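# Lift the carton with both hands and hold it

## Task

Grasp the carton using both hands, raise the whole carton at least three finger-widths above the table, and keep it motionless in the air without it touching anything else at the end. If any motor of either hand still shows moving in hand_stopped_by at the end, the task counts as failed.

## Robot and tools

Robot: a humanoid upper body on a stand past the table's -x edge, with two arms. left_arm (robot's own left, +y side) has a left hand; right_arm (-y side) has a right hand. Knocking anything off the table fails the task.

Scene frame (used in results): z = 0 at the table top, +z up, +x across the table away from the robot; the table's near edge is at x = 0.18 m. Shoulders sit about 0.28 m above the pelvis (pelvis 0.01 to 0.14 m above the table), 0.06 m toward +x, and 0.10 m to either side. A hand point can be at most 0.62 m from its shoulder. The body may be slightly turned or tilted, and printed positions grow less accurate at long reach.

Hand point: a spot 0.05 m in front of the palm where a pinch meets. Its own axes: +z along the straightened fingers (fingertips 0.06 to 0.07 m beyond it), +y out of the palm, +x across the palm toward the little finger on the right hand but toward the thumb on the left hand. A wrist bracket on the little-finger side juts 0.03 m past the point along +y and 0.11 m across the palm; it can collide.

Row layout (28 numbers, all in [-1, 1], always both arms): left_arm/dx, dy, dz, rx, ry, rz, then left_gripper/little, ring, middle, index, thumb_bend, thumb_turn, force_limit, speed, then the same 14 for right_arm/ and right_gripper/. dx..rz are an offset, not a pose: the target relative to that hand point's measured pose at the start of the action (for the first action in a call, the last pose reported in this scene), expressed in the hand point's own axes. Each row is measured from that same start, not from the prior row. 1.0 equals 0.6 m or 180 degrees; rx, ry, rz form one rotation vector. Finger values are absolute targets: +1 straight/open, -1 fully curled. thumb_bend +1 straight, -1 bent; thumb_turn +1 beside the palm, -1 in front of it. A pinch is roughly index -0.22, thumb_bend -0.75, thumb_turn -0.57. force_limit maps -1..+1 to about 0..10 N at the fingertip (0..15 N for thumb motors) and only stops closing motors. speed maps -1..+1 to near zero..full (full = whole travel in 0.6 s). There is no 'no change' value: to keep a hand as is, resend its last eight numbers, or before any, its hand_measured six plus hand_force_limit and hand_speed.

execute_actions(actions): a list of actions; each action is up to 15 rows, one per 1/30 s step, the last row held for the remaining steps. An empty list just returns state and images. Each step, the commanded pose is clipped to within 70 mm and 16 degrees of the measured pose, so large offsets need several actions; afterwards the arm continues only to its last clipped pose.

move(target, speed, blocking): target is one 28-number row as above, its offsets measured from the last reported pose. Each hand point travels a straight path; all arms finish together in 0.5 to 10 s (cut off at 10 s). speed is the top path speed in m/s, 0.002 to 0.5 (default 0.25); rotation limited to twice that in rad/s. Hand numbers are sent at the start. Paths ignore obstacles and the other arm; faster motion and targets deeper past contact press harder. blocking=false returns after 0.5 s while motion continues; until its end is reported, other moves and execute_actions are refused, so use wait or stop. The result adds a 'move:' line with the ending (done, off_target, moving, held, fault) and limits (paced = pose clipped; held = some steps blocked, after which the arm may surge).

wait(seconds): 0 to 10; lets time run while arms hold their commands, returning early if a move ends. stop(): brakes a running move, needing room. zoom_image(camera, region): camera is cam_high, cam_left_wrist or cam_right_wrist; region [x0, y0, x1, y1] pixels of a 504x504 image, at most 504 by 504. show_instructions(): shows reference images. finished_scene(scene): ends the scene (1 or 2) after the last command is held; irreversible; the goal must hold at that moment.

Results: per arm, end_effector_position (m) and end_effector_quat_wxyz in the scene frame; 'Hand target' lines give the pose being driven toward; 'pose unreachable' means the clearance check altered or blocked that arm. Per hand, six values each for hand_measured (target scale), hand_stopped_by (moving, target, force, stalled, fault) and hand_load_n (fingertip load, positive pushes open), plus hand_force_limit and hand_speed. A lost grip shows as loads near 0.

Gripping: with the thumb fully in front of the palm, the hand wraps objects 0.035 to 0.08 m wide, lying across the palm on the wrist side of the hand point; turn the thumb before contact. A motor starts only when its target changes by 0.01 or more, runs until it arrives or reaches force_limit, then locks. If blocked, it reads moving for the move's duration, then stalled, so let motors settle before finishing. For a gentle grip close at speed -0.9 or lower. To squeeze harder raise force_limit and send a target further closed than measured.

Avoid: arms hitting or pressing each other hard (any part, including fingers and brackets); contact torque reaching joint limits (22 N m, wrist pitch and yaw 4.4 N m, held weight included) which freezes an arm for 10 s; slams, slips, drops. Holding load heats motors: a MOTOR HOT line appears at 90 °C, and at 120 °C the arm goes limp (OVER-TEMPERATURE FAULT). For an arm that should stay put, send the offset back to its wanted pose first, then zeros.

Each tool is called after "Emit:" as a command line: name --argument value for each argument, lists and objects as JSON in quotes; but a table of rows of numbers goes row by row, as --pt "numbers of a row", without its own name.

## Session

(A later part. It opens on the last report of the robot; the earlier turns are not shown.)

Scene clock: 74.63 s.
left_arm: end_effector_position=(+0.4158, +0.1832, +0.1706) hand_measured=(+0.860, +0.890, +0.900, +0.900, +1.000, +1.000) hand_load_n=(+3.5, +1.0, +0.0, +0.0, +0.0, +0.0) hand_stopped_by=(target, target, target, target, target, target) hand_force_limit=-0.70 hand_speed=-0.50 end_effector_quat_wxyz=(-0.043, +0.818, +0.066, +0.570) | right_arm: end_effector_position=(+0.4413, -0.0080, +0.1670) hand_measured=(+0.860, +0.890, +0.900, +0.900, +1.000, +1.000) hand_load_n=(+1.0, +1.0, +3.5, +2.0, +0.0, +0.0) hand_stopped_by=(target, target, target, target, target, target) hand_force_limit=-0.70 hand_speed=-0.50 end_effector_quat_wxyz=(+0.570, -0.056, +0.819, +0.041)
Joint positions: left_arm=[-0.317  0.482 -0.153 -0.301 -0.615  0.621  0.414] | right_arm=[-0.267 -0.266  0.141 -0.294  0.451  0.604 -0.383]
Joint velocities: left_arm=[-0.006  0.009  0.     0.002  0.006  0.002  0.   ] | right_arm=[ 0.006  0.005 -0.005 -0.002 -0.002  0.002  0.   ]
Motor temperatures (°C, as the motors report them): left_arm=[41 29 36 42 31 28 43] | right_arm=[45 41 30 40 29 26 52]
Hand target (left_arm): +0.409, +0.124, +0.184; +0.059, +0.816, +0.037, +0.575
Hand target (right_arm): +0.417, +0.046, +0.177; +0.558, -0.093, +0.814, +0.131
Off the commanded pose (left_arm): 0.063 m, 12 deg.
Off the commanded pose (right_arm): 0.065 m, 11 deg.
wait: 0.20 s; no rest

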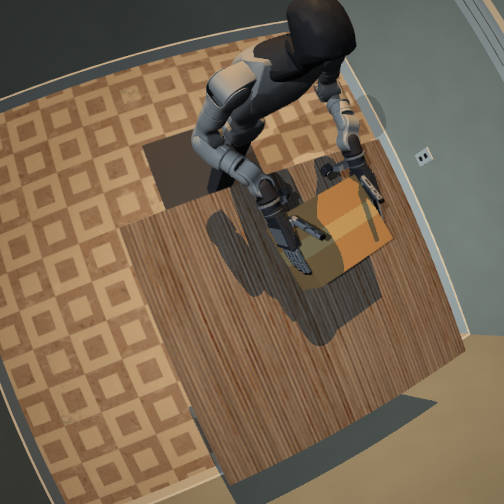

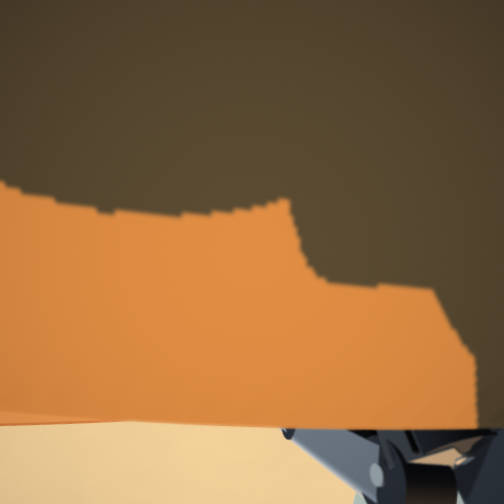

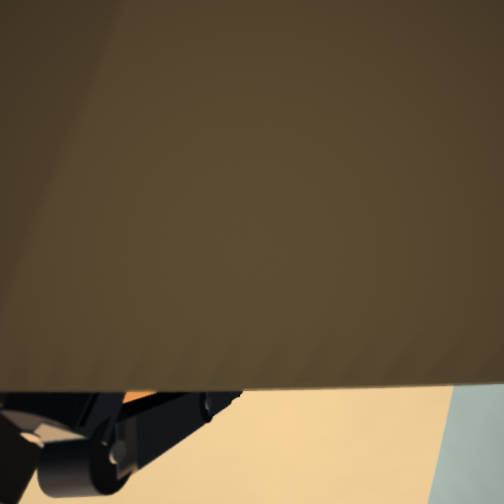

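Emit:
execute_actions --actions '[[[0.006,0.101,-0.036,-0.064,0,-0.021,0.86,0.89,0.90,0.90,1,1,-0.7,-0.5,-0.004,0.100,-0.037,-0.061,0.002,0.014,0.86,0.89,0.90,0.90,1,1,-0.7,-0.5], [0.004,0.103,-0.040,-0.064,0,-0.021,0.86,0.89,0.90,0.90,1,1,-0.7,-0.5,-0.002,0.098,-0.041,-0.061,0.002,0.014,0.86,0.89,0.90,0.90,1,1,-0.7,-0.5], [0.003,0.105,-0.044,-0.064,0,-0.021,0.86,0.89,0.90,0.90,1,1,-0.7,-0.5,-0.001,0.096,-0.045,-0.061,0.002,0.015,0.86,0.89,0.90,0.90,1,1,-0.7,-0.5], [0.001,0.107,-0.048,-0.064,0,-0.020,0.86,0.89,0.90,0.90,1,1,-0.7,-0.5,0.001,0.094,-0.049,-0.061,0.002,0.015,0.86,0.89,0.90,0.90,1,1,-0.7,-0.5], [0.000,0.109,-0.052,-0.065,0,-0.020,0.86,0.89,0.90,0.90,1,1,-0.7,-0.5,0.002,0.092,-0.053,-0.062,0.002,0.016,0.86,0.89,0.90,0.90,1,1,-0.7,-0.5], [-0.002,0.111,-0.056,-0.065,0,-0.020,0.86,0.89,0.90,0.90,1,1,-0.7,-0.5,0.004,0.090,-0.057,-0.062,0.002,0.016,0.86,0.89,0.90,0.90,1,1,-0.7,-0.5], [-0.003,0.113,-0.060,-0.065,0,-0.019,0.86,0.89,0.90,0.90,1,1,-0.7,-0.5,0.005,0.088,-0.061,-0.062,0.002,0.017,0.86,0.89,0.90,0.90,1,1,-0.7,-0.5], [-0.005,0.115,-0.064,-0.065,0,-0.019,0.86,0.89,0.90,0.90,1,1,-0.7,-0.5,0.007,0.086,-0.065,-0.062,0.002,0.017,0.86,0.89,0.90,0.90,1,1,-0.7,-0.5], [-0.006,0.117,-0.068,-0.066,0,-0.019,0.86,0.89,0.90,0.90,1,1,-0.7,-0.5,0.008,0.085,-0.069,-0.063,0.002,0.018,0.86,0.89,0.90,0.90,1,1,-0.7,-0.5], [-0.008,0.120,-0.072,-0.066,0,-0.018,0.86,0.89,0.90,0.90,1,1,-0.7,-0.5,0.010,0.083,-0.073,-0.063,0.002,0.018,0.86,0.89,0.90,0.90,1,1,-0.7,-0.5], [-0.009,0.122,-0.076,-0.066,0,-0.018,0.86,0.89,0.90,0.90,1,1,-0.7,-0.5,0.011,0.082,-0.077,-0.063,0.002,0.018,0.86,0.89,0.90,0.90,1,1,-0.7,-0.5], [-0.011,0.125,-0.080,-0.066,0,-0.018,0.86,0.89,0.90,0.90,1,1,-0.7,-0.5,0.013,0.081,-0.081,-0.063,0.002,0.018,0.86,0.89,0.90,0.90,1,1,-0.7,-0.5], [-0.012,0.127,-0.084,-0.066,0,-0.018,0.86,0.89,0.90,0.90,1,1,-0.7,-0.5,0.014,0.080,-0.085,-0.063,0.002,0.018,0.86,0.89,0.90,0.90,1,1,-0.7,-0.5], [-0.013,0.129,-0.087,-0.066,0,-0.018,0.86,0.89,0.90,0.90,1,1,-0.7,-0.5,0.015,0.079,-0.088,-0.063,0.002,0.018,0.86,0.89,0.90,0.90,1,1,-0.7,-0.5], [-0.014,0.131,-0.089,-0.066,0,-0.018,0.86,0.89,0.90,0.90,1,1,-0.7,-0.5,0.016,0.078,-0.090,-0.063,0.002,0.018,0.86,0.89,0.90,0.90,1,1,-0.7,-0.5]]]'

Emit:
wait --seconds 0.25

Scene clock: 75.90 s.
left_arm: end_effector_position=(+0.3866, +0.1666, +0.1683) hand_measured=(+0.860, +0.890, +0.900, +0.900, +1.000, +1.000) hand_load_n=(+3.0, +1.0, +0.5, +0.0, +0.0, +0.0) hand_stopped_by=(target, target, target, target, target, target) hand_force_limit=-0.70 hand_speed=-0.50 end_effector_quat_wxyz=(-0.044, +0.819, +0.058, +0.569) | right_arm: end_effector_position=(+0.4105, -0.0226, +0.1669) hand_measured=(+0.860, +0.890, +0.900, +0.900, +1.000, +1.000) hand_load_n=(+1.5, +2.0, +5.0, +4.0, +0.0, +0.0) hand_stopped_by=(target, target, target, target, target, target) hand_force_limit=-0.70 hand_speed=-0.50 end_effector_quat_wxyz=(+0.570, -0.059, +0.818, +0.038)
Joint positions: left_arm=[-0.184  0.482 -0.192 -0.47  -0.602  0.632  0.481] | right_arm=[-0.098 -0.308  0.14  -0.458  0.46   0.595 -0.383]
Joint velocities: left_arm=[ 0.273 -0.025 -0.143 -0.359  0.052  0.009  0.195] | right_arm=[ 0.374 -0.107 -0.003 -0.333  0.015 -0.058  0.   ]
Motor temperatures (°C, as the motors report them): left_arm=[41 29 36 42 31 28 43] | right_arm=[45 41 30 40 29 26 52]
Hand target (left_arm): +0.375, +0.105, +0.182; +0.058, +0.817, +0.028, +0.574
Hand target (right_arm): +0.382, +0.027, +0.178; +0.558, -0.091, +0.814, +0.135
Off the commanded pose (left_arm): 0.071 m, 12 deg; position clipped at the last step of the last action.
Off the commanded pose (right_arm): 0.062 m, 12 deg.

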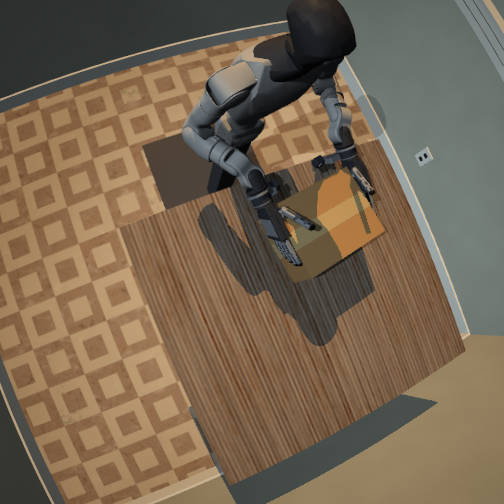

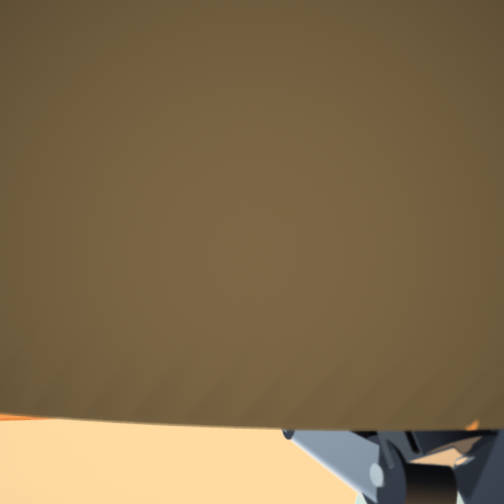

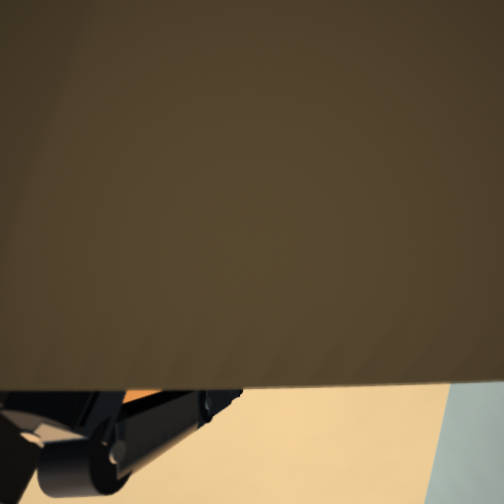

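Scene clock: 76.17 s.
left_arm: end_effector_position=(+0.3827, +0.1635, +0.1680) hand_measured=(+0.860, +0.890, +0.900, +0.900, +1.000, +1.000) hand_load_n=(+2.0, +0.5, +0.0, +0.0, +0.0, +0.0) hand_stopped_by=(target, target, target, target, target, target) hand_force_limit=-0.70 hand_speed=-0.50 end_effector_quat_wxyz=(-0.045, +0.819, +0.058, +0.569) | right_arm: end_effector_position=(+0.4065, -0.0254, +0.1668) hand_measured=(+0.860, +0.890, +0.900, +0.900, +1.000, +1.000) hand_load_n=(+1.0, +1.5, +4.5, +3.5, +0.0, +0.0) hand_stopped_by=(target, target, target, target, target, target) hand_force_limit=-0.70 hand_speed=-0.50 end_effector_quat_wxyz=(+0.571, -0.058, +0.818, +0.036)
Joint positions: left_arm=[-0.166  0.479 -0.203 -0.492 -0.597  0.632  0.494] | right_arm=[-0.073 -0.315  0.139 -0.478  0.461  0.59  -0.383]
Joint velocities: left_arm=[0.006 0.014 0.003 0.    0.006 0.    0.   ] | right_arm=[ 0.002 -0.009 -0.006  0.     0.     0.     0.   ]
Motor temperatures (°C, as the motors report them): left_arm=[41 29 36 42 31 28 43] | right_arm=[45 41 30 40 29 26 53]
Hand target (left_arm): +0.375, +0.105, +0.182; +0.058, +0.817, +0.028, +0.574
Hand target (right_arm): +0.382, +0.027, +0.178; +0.558, -0.091, +0.814, +0.135
Off the commanded pose (left_arm): 0.068 m, 12 deg; position clipped at the last step of the last action.
Off the commanded pose (right_arm): 0.062 m, 12 deg.
wait: 0.27 s; at rest by 0.23 s

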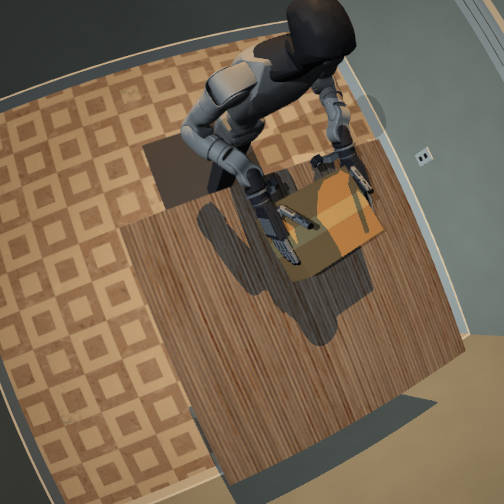

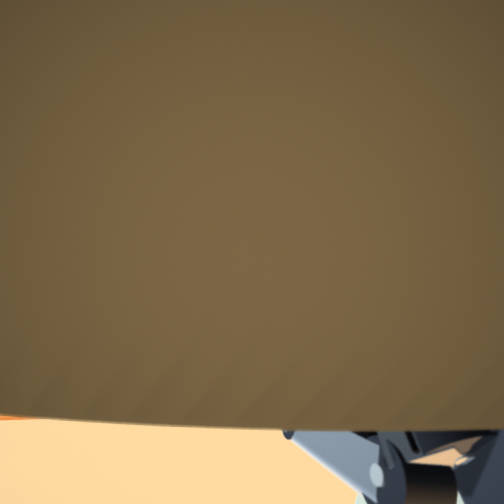

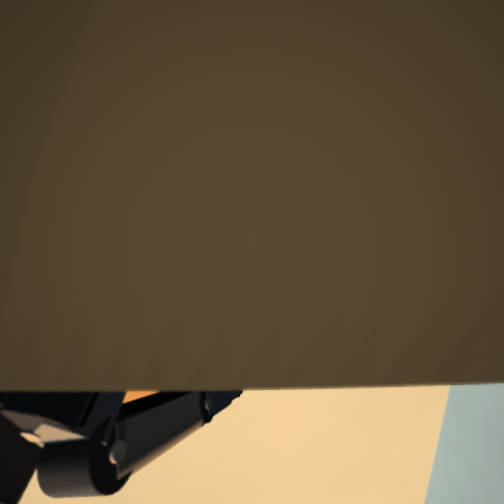

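Emit:
execute_actions --actions '[[[0.009,0.105,-0.033,-0.066,0,-0.021,0.86,0.89,0.90,0.90,1,1,-0.7,-0.9,-0.007,0.099,-0.033,-0.064,0.002,0.019,0.86,0.89,0.90,0.90,1,1,-0.7,-0.9], [0.010,0.105,-0.032,-0.067,0,-0.021,0.86,0.89,0.90,0.90,1,1,-0.7,-0.9,-0.008,0.101,-0.032,-0.064,0.001,0.019,0.86,0.89,0.90,0.90,1,1,-0.7,-0.9], [0.011,0.105,-0.031,-0.068,0.001,-0.020,0.86,0.89,0.90,0.90,1,1,-0.7,-0.9,-0.010,0.103,-0.031,-0.065,0.0,0.020,0.86,0.89,0.90,0.90,1,1,-0.7,-0.9], [0.013,0.105,-0.030,-0.069,0.002,-0.020,0.86,0.89,0.90,0.90,1,1,-0.7,-0.9,-0.012,0.105,-0.030,-0.065,-0.001,0.020,0.86,0.89,0.90,0.90,1,1,-0.7,-0.9], [0.015,0.105,-0.029,-0.069,0.003,-0.019,0.86,0.89,0.90,0.90,1,1,-0.7,-0.9,-0.014,0.105,-0.029,-0.065,-0.002,0.020,0.86,0.89,0.90,0.90,1,1,-0.7,-0.9], [0.017,0.105,-0.029,-0.069,0.004,-0.019,0.86,0.89,0.90,0.90,1,1,-0.7,-0.9,-0.016,0.105,-0.029,-0.065,-0.003,0.020,0.86,0.89,0.90,0.90,1,1,-0.7,-0.9], [0.019,0.105,-0.029,-0.069,0.004,-0.019,0.86,0.89,0.90,0.90,1,1,-0.7,-0.9,-0.018,0.105,-0.029,-0.065,-0.003,0.020,0.86,0.89,0.90,0.90,1,1,-0.7,-0.9], [0.021,0.105,-0.029,-0.069,0.005,-0.019,0.86,0.89,0.90,0.90,1,1,-0.7,-0.9,-0.020,0.105,-0.029,-0.065,-0.004,0.020,0.86,0.89,0.90,0.90,1,1,-0.7,-0.9], [0.021,0.105,-0.029,-0.069,0.005,-0.019,0.80,0.83,0.84,0.84,1,1,-0.7,-0.9,-0.020,0.105,-0.029,-0.065,-0.004,0.020,0.80,0.83,0.90,0.90,1,1,-0.7,-0.9]]]'

Emit:
wait --seconds 0.2

Scene clock: 77.27 s.
left_arm: end_effector_position=(+0.3815, +0.1622, +0.1676) hand_measured=(+0.860, +0.886, +0.896, +0.884, +1.000, +1.000) hand_load_n=(+1.0, +1.0, +1.5, +2.0, +0.0, +0.0) hand_stopped_by=(force, force, force, force, target, target) hand_force_limit=-0.70 hand_speed=-0.90 end_effector_quat_wxyz=(-0.045, +0.820, +0.053, +0.568) | right_arm: end_effector_position=(+0.4045, -0.0263, +0.1667) hand_measured=(+0.850, +0.886, +0.900, +0.900, +1.000, +1.000) hand_load_n=(+2.0, +2.0, +3.0, +3.0, +0.0, +0.0) hand_stopped_by=(force, force, target, target, target, target) hand_force_limit=-0.70 hand_speed=-0.90 end_effector_quat_wxyz=(+0.569, -0.058, +0.820, +0.032)
Joint positions: left_arm=[-0.165  0.486 -0.206 -0.499 -0.599  0.639  0.495] | right_arm=[-0.065 -0.316  0.142 -0.495  0.462  0.601 -0.397]
Joint velocities: left_arm=[ 0.006  0.002  0.    -0.003 -0.002  0.     0.002] | right_arm=[-0.011  0.008  0.012 -0.011  0.     0.002 -0.001]
Motor temperatures (°C, as the motors report them): left_arm=[41 29 36 42 31 28 44] | right_arm=[44 41 30 40 29 25 54]
Hand target (left_arm): +0.375, +0.103, +0.188; +0.060, +0.813, +0.020, +0.579
Hand target (right_arm): +0.382, +0.031, +0.186; +0.565, -0.092, +0.808, +0.137
Off the commanded pose (left_arm): 0.065 m, 13 deg.
Off the commanded pose (right_arm): 0.067 m, 13 deg.

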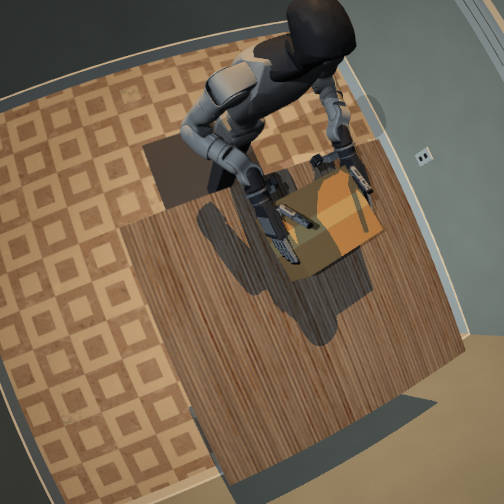

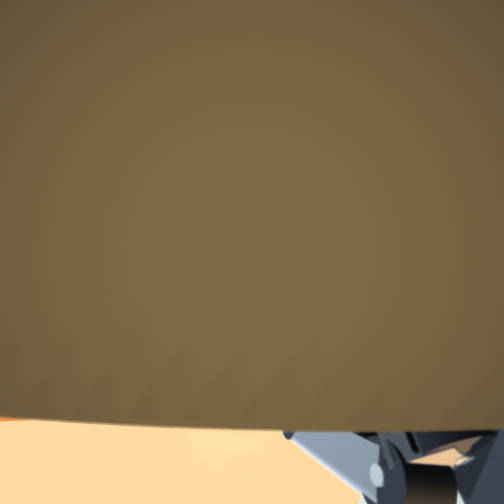

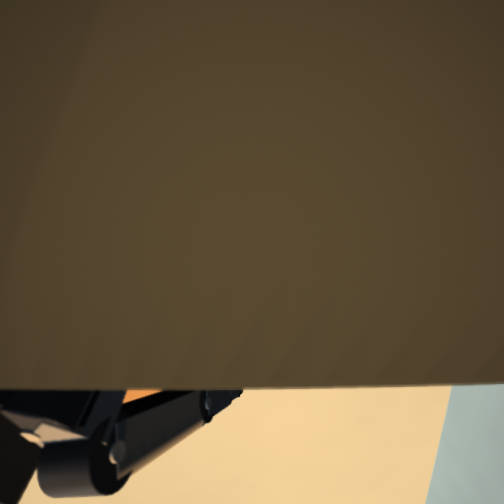

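Scene clock: 77.47 s.
left_arm: end_effector_position=(+0.3815, +0.1623, +0.1676) hand_measured=(+0.860, +0.886, +0.896, +0.884, +1.000, +1.000) hand_load_n=(+1.0, +1.0, +1.5, +2.0, +0.0, +0.0) hand_stopped_by=(force, force, force, force, target, target) hand_force_limit=-0.70 hand_speed=-0.90 end_effector_quat_wxyz=(-0.045, +0.820, +0.053, +0.568) | right_arm: end_effector_position=(+0.4045, -0.0263, +0.1667) hand_measured=(+0.850, +0.886, +0.900, +0.900, +1.000, +1.000) hand_load_n=(+2.0, +2.0, +3.0, +3.0, +0.0, +0.0) hand_stopped_by=(force, force, target, target, target, target) hand_force_limit=-0.70 hand_speed=-0.90 end_effector_quat_wxyz=(+0.569, -0.058, +0.820, +0.032)
Joint positions: left_arm=[-0.165  0.486 -0.206 -0.499 -0.599  0.639  0.495] | right_arm=[-0.065 -0.316  0.142 -0.495  0.462  0.602 -0.397]
Joint velocities: left_arm=[ 0.     0.012 -0.002  0.005 -0.003  0.     0.   ] | right_arm=[ 0.005  0.005 -0.008  0.     0.008  0.     0.   ]
Motor temperatures (°C, as the motors report them): left_arm=[41 29 36 42 31 28 44] | right_arm=[44 41 30 40 29 25 54]
Hand target (left_arm): +0.375, +0.103, +0.188; +0.060, +0.813, +0.020, +0.579
Hand target (right_arm): +0.382, +0.031, +0.186; +0.565, -0.092, +0.808, +0.137
Off the commanded pose (left_arm): 0.065 m, 13 deg.
Off the commanded pose (right_arm): 0.067 m, 13 deg.
wait: 0.20 s; at rest by 0.17 s

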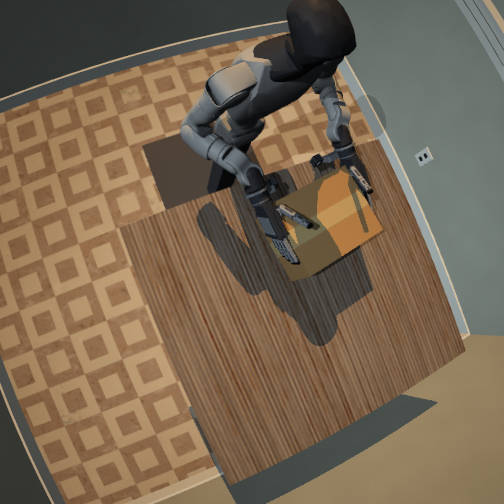

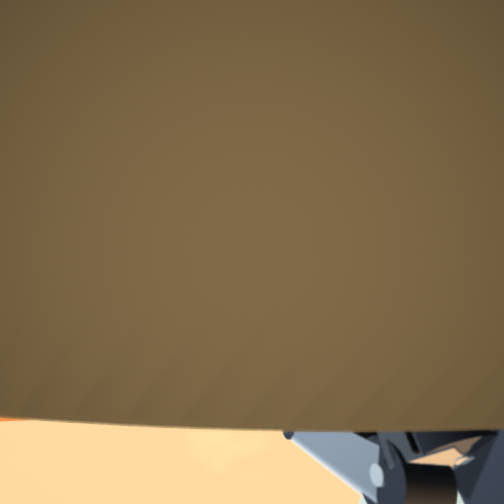

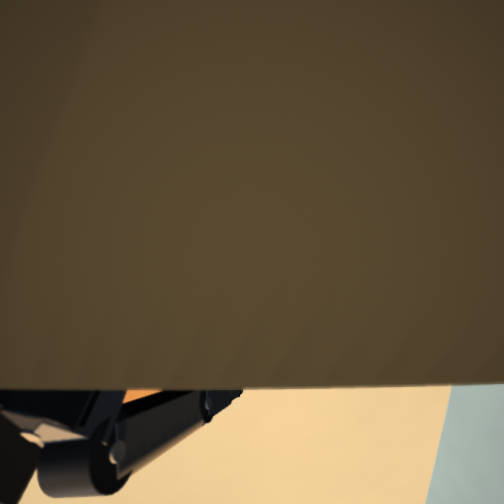

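Emit:
execute_actions --actions '[[[0.024,0.103,-0.027,-0.067,0.006,-0.021,0.80,0.83,0.84,0.84,1,1,-0.7,-0.9,-0.022,0.106,-0.026,-0.067,-0.006,0.021,0.80,0.83,0.90,0.90,1,1,-0.7,-0.9], [0.0255,0.103,-0.027,-0.068,0.006,-0.021,0.80,0.83,0.84,0.84,1,1,-0.7,-0.9,-0.0235,0.106,-0.026,-0.067,-0.006,0.021,0.80,0.83,0.90,0.90,1,1,-0.7,-0.9], [0.027,0.103,-0.027,-0.068,0.007,-0.021,0.80,0.83,0.84,0.84,1,1,-0.7,-0.9,-0.025,0.105,-0.026,-0.066,-0.007,0.021,0.80,0.83,0.90,0.90,1,1,-0.7,-0.9], [0.0285,0.103,-0.028,-0.068,0.007,-0.021,0.80,0.83,0.84,0.84,1,1,-0.7,-0.9,-0.0265,0.105,-0.027,-0.066,-0.007,0.021,0.80,0.83,0.90,0.90,1,1,-0.7,-0.9], [0.030,0.103,-0.028,-0.068,0.008,-0.021,0.80,0.83,0.84,0.84,1,1,-0.7,-0.9,-0.028,0.105,-0.027,-0.066,-0.008,0.021,0.80,0.83,0.90,0.90,1,1,-0.7,-0.9], [0.0315,0.103,-0.028,-0.068,0.008,-0.021,0.80,0.83,0.84,0.84,1,1,-0.7,-0.9,-0.0295,0.105,-0.027,-0.066,-0.008,0.021,0.80,0.83,0.90,0.90,1,1,-0.7,-0.9], [0.033,0.103,-0.028,-0.068,0.009,-0.021,0.80,0.83,0.84,0.84,1,1,-0.7,-0.9,-0.031,0.105,-0.027,-0.066,-0.009,0.021,0.80,0.83,0.90,0.90,1,1,-0.7,-0.9], [0.0345,0.103,-0.029,-0.068,0.009,-0.021,0.80,0.83,0.84,0.84,1,1,-0.7,-0.9,-0.0325,0.105,-0.028,-0.066,-0.009,0.021,0.80,0.83,0.90,0.90,1,1,-0.7,-0.9], [0.036,0.103,-0.029,-0.068,0.010,-0.021,0.80,0.83,0.84,0.84,1,1,-0.7,-0.9,-0.034,0.105,-0.028,-0.066,-0.010,0.021,0.80,0.83,0.90,0.90,1,1,-0.7,-0.9], [0.0375,0.103,-0.029,-0.068,0.010,-0.021,0.80,0.83,0.84,0.84,1,1,-0.7,-0.9,-0.0355,0.105,-0.028,-0.066,-0.010,0.021,0.80,0.83,0.90,0.90,1,1,-0.7,-0.9], [0.039,0.103,-0.029,-0.068,0.010,-0.021,0.80,0.83,0.84,0.84,1,1,-0.7,-0.9,-0.037,0.105,-0.028,-0.066,-0.010,0.021,0.80,0.83,0.90,0.90,1,1,-0.7,-0.9], [0.040,0.103,-0.029,-0.068,0.010,-0.021,0.80,0.83,0.84,0.84,1,1,-0.7,-0.9,-0.038,0.105,-0.028,-0.066,-0.010,0.021,0.80,0.83,0.90,0.90,1,1,-0.7,-0.9]]]'

Emit:
wait --seconds 0.4

Scene clock: 78.53 s.
left_arm: end_effector_position=(+0.3903, +0.1607, +0.2016) hand_measured=(+0.860, +0.886, +0.896, +0.884, +1.000, +1.000) hand_load_n=(+3.0, +0.5, +0.0, +0.0, +0.0, +0.0) hand_stopped_by=(force, force, force, force, target, target) hand_force_limit=-0.70 hand_speed=-0.90 end_effector_quat_wxyz=(-0.035, +0.796, +0.058, +0.601) | right_arm: end_effector_position=(+0.4052, -0.0296, +0.1669) hand_measured=(+0.850, +0.886, +0.900, +0.900, +1.000, +1.000) hand_load_n=(+0.0, +0.5, +2.5, +4.0, +0.0, +0.0) hand_stopped_by=(force, force, target, target, target, target) hand_force_limit=-0.70 hand_speed=-0.90 end_effector_quat_wxyz=(+0.565, -0.056, +0.823, +0.024)
Joint positions: left_arm=[-0.214  0.487 -0.18  -0.54  -0.626  0.642  0.505] | right_arm=[-0.069 -0.319  0.131 -0.514  0.472  0.638 -0.414]
Joint velocities: left_arm=[-0.063 -0.008  0.008 -0.025 -0.095  0.     0.051] | right_arm=[-0.002 -0.032 -0.069  0.     0.043  0.028  0.   ]
Motor temperatures (°C, as the motors report them): left_arm=[41 29 36 43 31 28 44] | right_arm=[44 41 31 40 29 25 55]
Hand target (left_arm): +0.378, +0.103, +0.198; +0.060, +0.809, +0.019, +0.585
Hand target (right_arm): +0.384, +0.029, +0.194; +0.571, -0.091, +0.804, +0.136
Off the commanded pose (left_arm): 0.062 m, 12 deg.
Off the commanded pose (right_arm): 0.072 m, 14 deg; position clipped at the last step of the last action.

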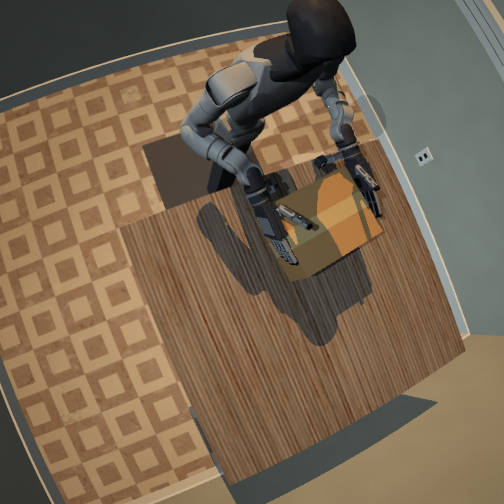

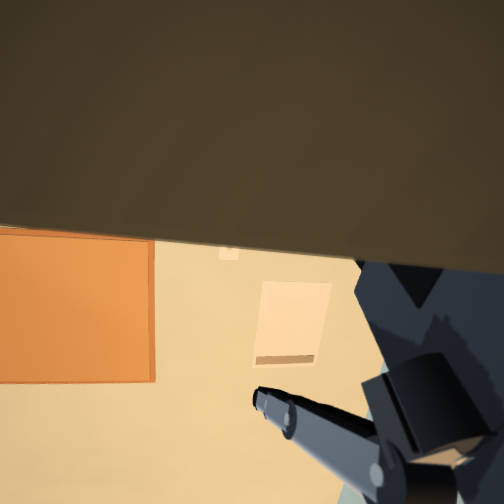

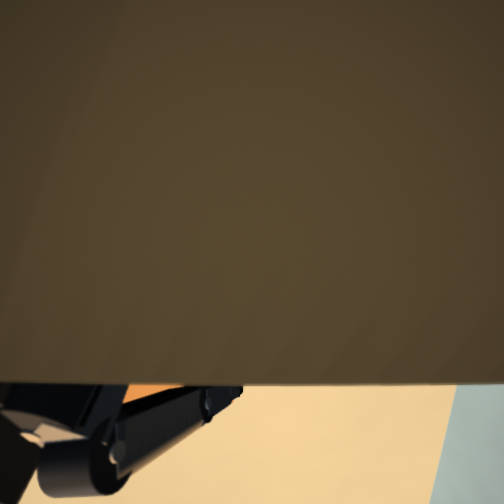

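Scene clock: 78.93 s.
left_arm: end_effector_position=(+0.3901, +0.1605, +0.1982) hand_measured=(+0.860, +0.886, +0.896, +0.884, +1.000, +1.000) hand_load_n=(+3.0, +1.5, +0.5, +0.0, +0.0, +0.0) hand_stopped_by=(force, force, force, force, target, target) hand_force_limit=-0.70 hand_speed=-0.90 end_effector_quat_wxyz=(-0.040, +0.799, +0.055, +0.597) | right_arm: end_effector_position=(+0.4051, -0.0290, +0.1686) hand_measured=(+0.850, +0.886, +0.900, +0.900, +1.000, +1.000) hand_load_n=(+1.0, +0.5, +2.0, +2.5, +0.0, +0.0) hand_stopped_by=(force, force, target, target, target, target) hand_force_limit=-0.70 hand_speed=-0.90 end_effector_quat_wxyz=(+0.565, -0.056, +0.822, +0.028)
Joint positions: left_arm=[-0.217  0.489 -0.186 -0.54  -0.624  0.655  0.515] | right_arm=[-0.071 -0.321  0.127 -0.518  0.48   0.639 -0.411]
Joint velocities: left_arm=[ 0.     0.002 -0.017  0.     0.     0.     0.   ] | right_arm=[ 0.005  0.006 -0.015  0.017  0.002  0.     0.   ]
Motor temperatures (°C, as the motors report them): left_arm=[41 29 36 43 31 28 45] | right_arm=[44 41 31 40 29 26 55]
Hand target (left_arm): +0.378, +0.103, +0.198; +0.060, +0.809, +0.019, +0.585
Hand target (right_arm): +0.384, +0.029, +0.194; +0.571, -0.091, +0.804, +0.136
Off the commanded pose (left_arm): 0.062 m, 12 deg.
Off the commanded pose (right_arm): 0.071 m, 13 deg; position clipped at the last step of the last action.
wait: 0.40 s; no rest

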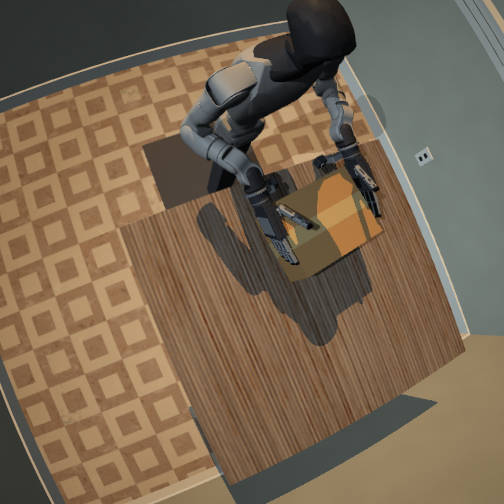

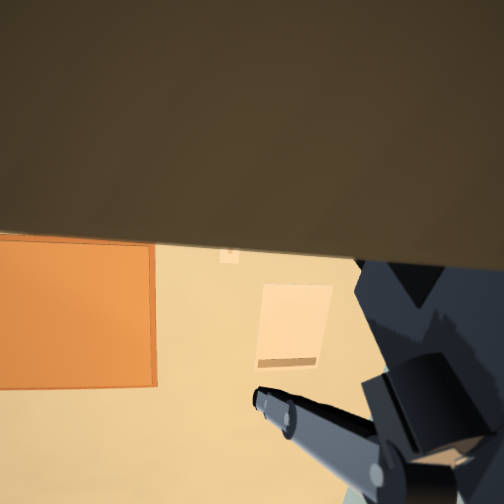

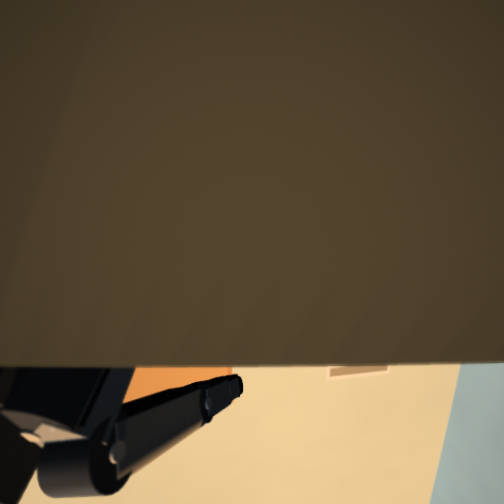

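Emit:
move --target '[-0.051,-0.013,0.001,0.002,-0.0225,0.0045,0.87,0.90,0.91,0.91,1,1,-0.7,0,0.002,-0.008,0,-0.003,-0.003,0,0.87,0.90,0.91,0.91,1,1,-0.7,0]' --speed 0.08

Scene clock: 80.13 s.
left_arm: end_effector_position=(+0.3810, +0.1673, +0.1694) hand_measured=(+0.870, +0.900, +0.910, +0.910, +1.000, +1.000) hand_load_n=(+0.0, +0.0, +0.0, +0.0, +0.0, +0.0) hand_stopped_by=(target, target, target, target, target, target) hand_force_limit=-0.70 hand_speed=0.00 end_effector_quat_wxyz=(-0.044, +0.820, +0.054, +0.568) | right_arm: end_effector_position=(+0.4055, -0.0327, +0.1686) hand_measured=(+0.870, +0.900, +0.910, +0.910, +1.000, +1.000) hand_load_n=(+0.0, +0.0, +0.0, +0.0, +0.0, +0.0) hand_stopped_by=(target, target, target, target, target, target) hand_force_limit=-0.70 hand_speed=0.00 end_effector_quat_wxyz=(+0.570, -0.058, +0.819, +0.033)
Joint positions: left_arm=[-0.161  0.507 -0.189 -0.501 -0.623  0.635  0.487] | right_arm=[-0.059 -0.336  0.115 -0.498  0.48   0.601 -0.375]
Joint velocities: left_arm=[ 0.     0.014 -0.012  0.     0.015 -0.003  0.   ] | right_arm=[-0.009  0.     0.008 -0.002  0.003  0.     0.   ]
Motor temperatures (°C, as the motors report them): left_arm=[41 29 36 42 31 28 44] | right_arm=[44 41 31 40 29 26 54]
Hand target (left_arm): +0.381, +0.167, +0.169; -0.045, +0.820, +0.052, +0.568
Hand target (right_arm): +0.406, -0.034, +0.168; +0.569, -0.058, +0.819, +0.032
Off the commanded pose (left_arm): 0.001 m, 0 deg.
Off the commanded pose (right_arm): 0.002 m, 0 deg.
move: done

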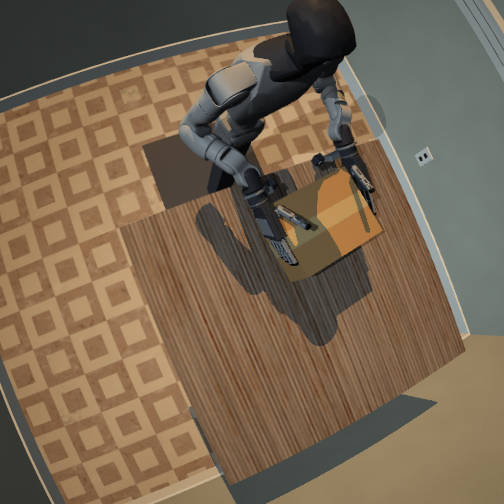

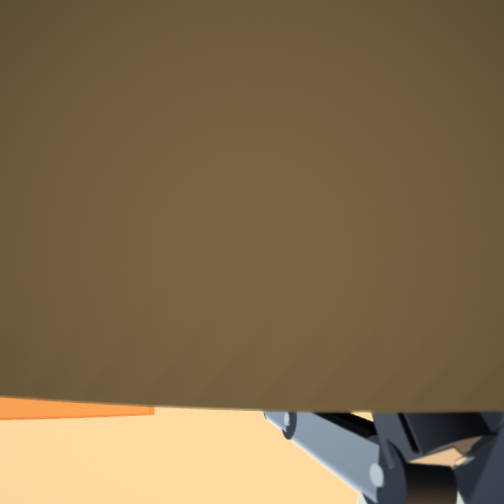

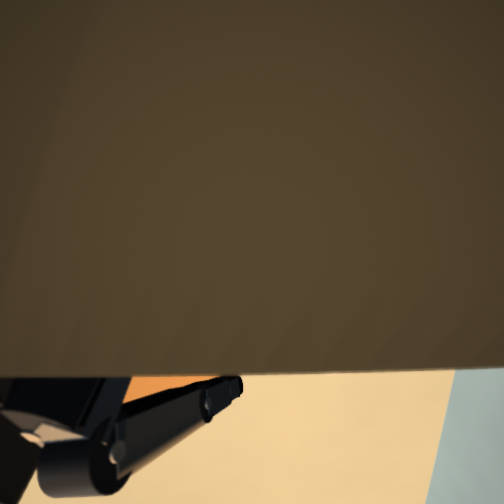

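Emit:
execute_actions --actions '[[[-0.002,0.005,0,0,0,0,0.87,0.90,0.91,0.91,1,1,-0.7,0,0.002,0.002,0,0,0,0,0.87,0.90,0.91,0.91,1,1,-0.7,0], [-0.003,0.010,0,0,0,0,0.87,0.90,0.91,0.91,1,1,-0.7,0,0.003,0.005,0,0,0,0,0.87,0.90,0.91,0.91,1,1,-0.7,0], [-0.003,0.014,0,-0.001,0,0,0.87,0.90,0.91,0.91,1,1,-0.7,0,0.003,0.009,0,-0.001,0,0,0.87,0.90,0.91,0.91,1,1,-0.7,0], [-0.003,0.019,-0.002,-0.005,0,-0.001,0.87,0.90,0.91,0.91,1,1,-0.7,0,0.003,0.014,-0.002,-0.004,0,0.001,0.87,0.90,0.91,0.91,1,1,-0.7,0], [-0.003,0.026,-0.004,-0.009,0,-0.003,0.87,0.90,0.91,0.91,1,1,-0.7,0,0.003,0.021,-0.004,-0.009,0,0.003,0.87,0.90,0.91,0.91,1,1,-0.7,0], [-0.003,0.035,-0.006,-0.015,0,-0.005,0.87,0.90,0.91,0.91,1,1,-0.7,0,0.003,0.030,-0.006,-0.014,0,0.005,0.87,0.90,0.91,0.91,1,1,-0.7,0], [-0.003,0.045,-0.008,-0.022,0,-0.007,0.87,0.90,0.91,0.91,1,1,-0.7,0,0.003,0.040,-0.008,-0.021,0,0.007,0.87,0.90,0.91,0.91,1,1,-0.7,0], [-0.003,0.055,-0.011,-0.028,0,-0.009,0.87,0.90,0.91,0.91,1,1,-0.7,0,0.003,0.050,-0.011,-0.027,0,0.009,0.87,0.90,0.91,0.91,1,1,-0.7,0], [-0.003,0.065,-0.014,-0.035,0,-0.011,0.87,0.90,0.91,0.91,1,1,-0.7,0,0.003,0.060,-0.014,-0.033,0,0.011,0.87,0.90,0.91,0.91,1,1,-0.7,0], [-0.002,0.075,-0.016,-0.041,0,-0.013,0.87,0.90,0.91,0.91,1,1,-0.7,0,0.002,0.070,-0.016,-0.040,0,0.013,0.87,0.90,0.91,0.91,1,1,-0.7,0], [-0.002,0.085,-0.019,-0.048,0,-0.015,0.87,0.90,0.91,0.91,1,1,-0.7,0,0.002,0.080,-0.019,-0.046,0,0.015,0.87,0.90,0.91,0.91,1,1,-0.7,0], [-0.001,0.095,-0.021,-0.055,0,-0.017,0.87,0.90,0.91,0.91,1,1,-0.7,0,0.001,0.090,-0.021,-0.052,0,0.017,0.87,0.90,0.91,0.91,1,1,-0.7,0], [0,0.104,-0.024,-0.061,0,-0.018,0.87,0.90,0.91,0.91,1,1,-0.7,0,0,0.099,-0.024,-0.058,0,0.018,0.87,0.90,0.91,0.91,1,1,-0.7,0], [0,0.111,-0.026,-0.066,0,-0.020,0.87,0.90,0.91,0.91,1,1,-0.7,0,0,0.106,-0.026,-0.063,0,0.020,0.87,0.90,0.91,0.91,1,1,-0.7,0], [0,0.117,-0.027,-0.069,0,-0.021,0.87,0.90,0.91,0.91,1,1,-0.7,0,0,0.112,-0.027,-0.066,0,0.021,0.87,0.90,0.91,0.91,1,1,-0.7,0]], [[0.004,0.105,-0.027,-0.069,0.001,-0.021,0.87,0.90,0.91,0.91,1,1,-0.6,-0.9,-0.004,0.105,-0.027,-0.066,-0.001,0.021,0.87,0.90,0.91,0.91,1,1,-0.6,-0.9], [0.007,0.105,-0.027,-0.069,0.002,-0.021,0.87,0.90,0.91,0.91,1,1,-0.6,-0.9,-0.007,0.105,-0.027,-0.066,-0.002,0.021,0.87,0.90,0.91,0.91,1,1,-0.6,-0.9], [0.010,0.105,-0.027,-0.069,0.003,-0.021,0.87,0.90,0.91,0.91,1,1,-0.6,-0.9,-0.010,0.105,-0.027,-0.066,-0.003,0.021,0.87,0.90,0.91,0.91,1,1,-0.6,-0.9], [0.013,0.105,-0.027,-0.069,0.004,-0.021,0.87,0.90,0.91,0.91,1,1,-0.6,-0.9,-0.013,0.105,-0.027,-0.066,-0.004,0.021,0.87,0.90,0.91,0.91,1,1,-0.6,-0.9], [0.016,0.105,-0.027,-0.069,0.004,-0.021,0.87,0.90,0.91,0.91,1,1,-0.6,-0.9,-0.016,0.105,-0.027,-0.066,-0.004,0.021,0.87,0.90,0.91,0.91,1,1,-0.6,-0.9], [0.016,0.105,-0.027,-0.069,0.004,-0.021,0.80,0.83,0.84,0.84,1,1,-0.6,-0.9,-0.016,0.105,-0.027,-0.066,-0.004,0.021,0.80,0.83,0.84,0.84,1,1,-0.6,-0.9]]]'

Scene clock: 81.83 s.
left_arm: end_effector_position=(+0.3809, +0.1590, +0.1672) hand_measured=(+0.866, +0.884, +0.896, +0.884, +1.000, +1.000) hand_load_n=(+1.0, +2.0, +2.0, +2.5, +0.0, +0.0) hand_stopped_by=(force, force, force, force, target, target) hand_force_limit=-0.60 hand_speed=-0.90 end_effector_quat_wxyz=(-0.041, +0.817, +0.050, +0.573) | right_arm: end_effector_position=(+0.4038, -0.0297, +0.1677) hand_measured=(+0.860, +0.890, +0.910, +0.910, +1.000, +1.000) hand_load_n=(+2.0, +3.0, +2.5, +2.0, +0.0, +0.0) hand_stopped_by=(force, force, force, force, target, target) hand_force_limit=-0.60 hand_speed=-0.90 end_effector_quat_wxyz=(+0.575, -0.054, +0.815, +0.033)
Joint positions: left_arm=[-0.16   0.498 -0.231 -0.485 -0.597  0.594  0.494] | right_arm=[-0.048 -0.33   0.146 -0.485  0.465  0.555 -0.395]
Joint velocities: left_arm=[ 0.003  0.008 -0.014  0.     0.003  0.     0.005] | right_arm=[ 0.002  0.008  0.008 -0.002  0.005  0.    -0.004]
Motor temperatures (°C, as the motors report them): left_arm=[41 29 36 42 31 28 43] | right_arm=[44 41 31 40 29 25 53]
Hand target (left_arm): +0.373, +0.099, +0.184; +0.065, +0.812, +0.017, +0.579
Hand target (right_arm): +0.381, +0.027, +0.184; +0.569, -0.089, +0.806, +0.137
Off the commanded pose (left_arm): 0.066 m, 13 deg.
Off the commanded pose (right_arm): 0.066 m, 13 deg.

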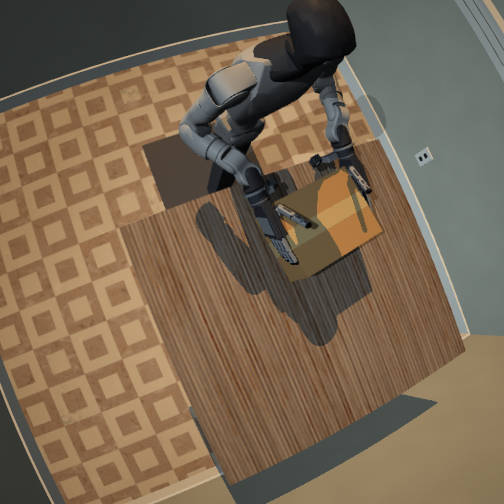

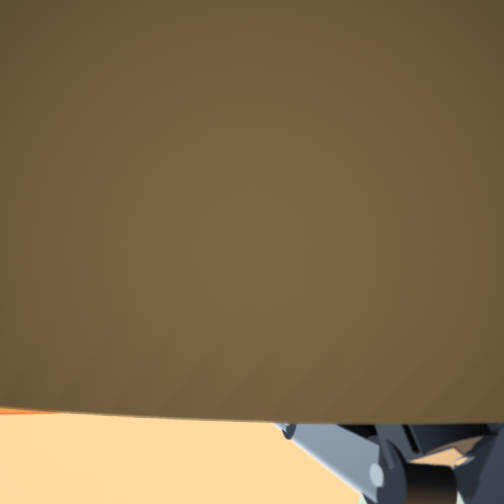

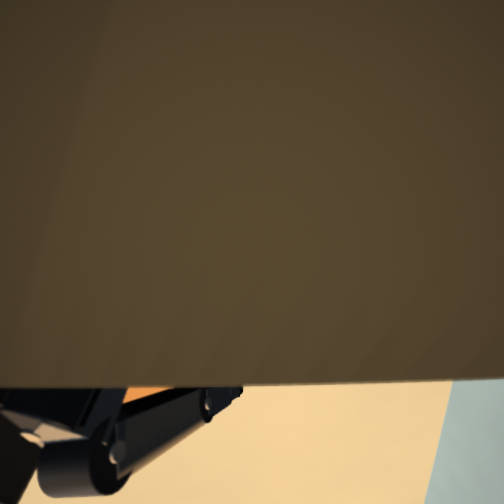

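Emit:
execute_actions --actions '[[[0.020,0.105,-0.027,-0.068,0.004,-0.021,0.80,0.83,0.84,0.84,1,1,-0.6,-0.9,-0.024,0.105,-0.027,-0.066,-0.005,0.021,0.80,0.83,0.84,0.84,1,1,-0.6,-0.9], [0.030,0.104,-0.027,-0.068,0.007,-0.021,0.80,0.83,0.84,0.84,1,1,-0.6,-0.9,-0.035,0.104,-0.027,-0.066,-0.008,0.021,0.80,0.83,0.84,0.84,1,1,-0.6,-0.9], [0.040,0.104,-0.027,-0.068,0.009,-0.021,0.80,0.83,0.84,0.84,1,1,-0.6,-0.9,-0.045,0.103,-0.027,-0.066,-0.010,0.021,0.80,0.83,0.84,0.84,1,1,-0.6,-0.9]]]'

Emit:
wait --seconds 0.3

Scene clock: 82.57 s.
left_arm: end_effector_position=(+0.3883, +0.1597, +0.1875) hand_measured=(+0.866, +0.884, +0.894, +0.884, +1.000, +1.000) hand_load_n=(+1.0, +1.5, +1.0, +1.0, +0.0, +0.0) hand_stopped_by=(force, force, force, force, target, target) hand_force_limit=-0.60 hand_speed=-0.90 end_effector_quat_wxyz=(-0.038, +0.805, +0.054, +0.589) | right_arm: end_effector_position=(+0.4103, -0.0291, +0.1899) hand_measured=(+0.860, +0.890, +0.910, +0.910, +1.000, +1.000) hand_load_n=(+5.5, +3.0, +1.0, +0.0, +0.0, +0.0) hand_stopped_by=(force, force, force, force, target, target) hand_force_limit=-0.60 hand_speed=-0.90 end_effector_quat_wxyz=(+0.591, -0.049, +0.804, +0.035)
Joint positions: left_arm=[-0.203  0.502 -0.211 -0.51  -0.628  0.617  0.513] | right_arm=[-0.086 -0.336  0.121 -0.538  0.496  0.603 -0.424]
Joint velocities: left_arm=[-0.012 -0.002  0.014 -0.005 -0.02   0.     0.017] | right_arm=[-0.014  0.008  0.009  0.002  0.032  0.    -0.027]
Motor temperatures (°C, as the motors report them): left_arm=[41 29 36 43 31 28 43] | right_arm=[44 41 31 40 29 26 54]
Hand target (left_arm): +0.377, +0.100, +0.197; +0.064, +0.806, +0.015, +0.588
Hand target (right_arm): +0.385, +0.027, +0.200; +0.578, -0.089, +0.800, +0.137
Off the commanded pose (left_arm): 0.065 m, 13 deg.
Off the commanded pose (right_arm): 0.064 m, 13 deg.

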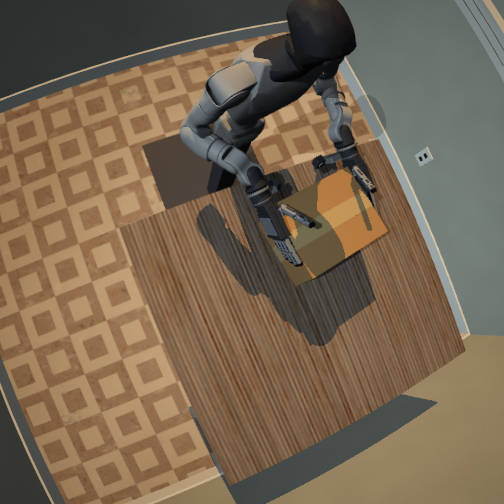

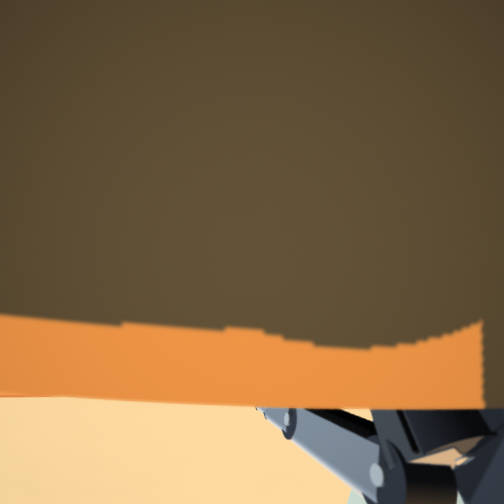

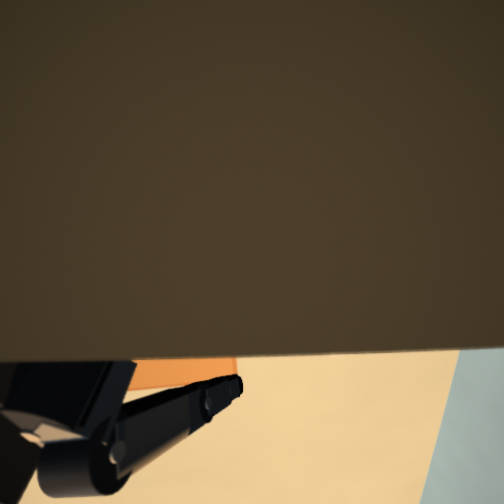

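Scene clock: 82.87 s.
left_arm: end_effector_position=(+0.3882, +0.1598, +0.1873) hand_measured=(+0.866, +0.884, +0.894, +0.884, +1.000, +1.000) hand_load_n=(+1.0, +1.5, +1.0, +1.0, +0.0, +0.0) hand_stopped_by=(force, force, force, force, target, target) hand_force_limit=-0.60 hand_speed=-0.90 end_effector_quat_wxyz=(-0.038, +0.806, +0.055, +0.589) | right_arm: end_effector_position=(+0.4103, -0.0292, +0.1898) hand_measured=(+0.860, +0.890, +0.910, +0.910, +1.000, +1.000) hand_load_n=(+5.5, +3.0, +0.5, +0.0, +0.0, +0.0) hand_stopped_by=(force, force, force, force, target, target) hand_force_limit=-0.60 hand_speed=-0.90 end_effector_quat_wxyz=(+0.591, -0.048, +0.804, +0.035)
Joint positions: left_arm=[-0.202  0.502 -0.211 -0.51  -0.63   0.618  0.515] | right_arm=[-0.086 -0.336  0.121 -0.538  0.498  0.603 -0.425]
Joint velocities: left_arm=[-0.006  0.009  0.008 -0.006  0.     0.     0.   ] | right_arm=[ 0.     0.    -0.006  0.008  0.002  0.     0.   ]
Motor temperatures (°C, as the motors report them): left_arm=[41 29 36 43 31 28 44] | right_arm=[44 41 31 40 29 26 54]
Hand target (left_arm): +0.377, +0.100, +0.197; +0.064, +0.806, +0.015, +0.588
Hand target (right_arm): +0.385, +0.027, +0.200; +0.578, -0.089, +0.800, +0.137
Off the commanded pose (left_arm): 0.065 m, 13 deg.
Off the commanded pose (right_arm): 0.064 m, 13 deg.
wait: 0.30 s; at rest by 0.17 s

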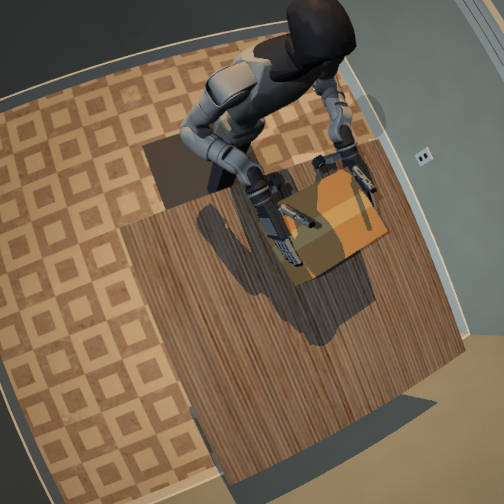

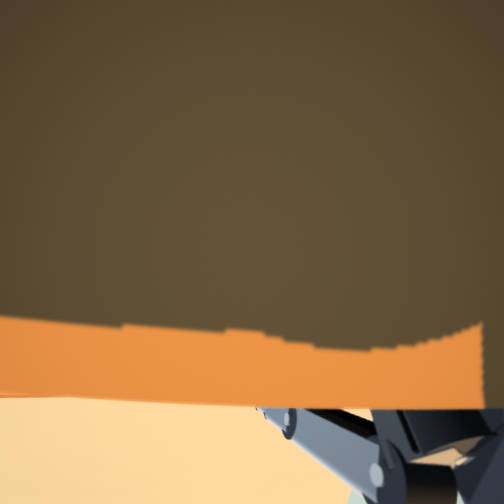

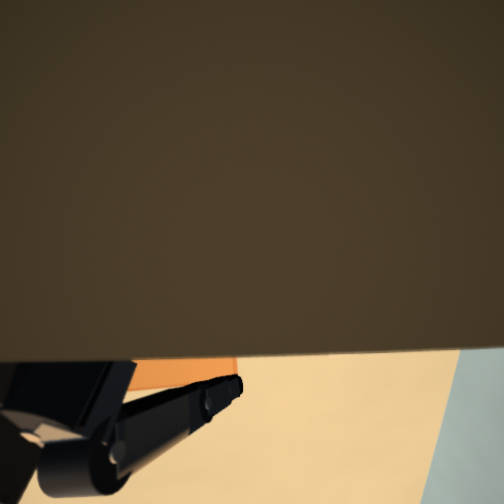

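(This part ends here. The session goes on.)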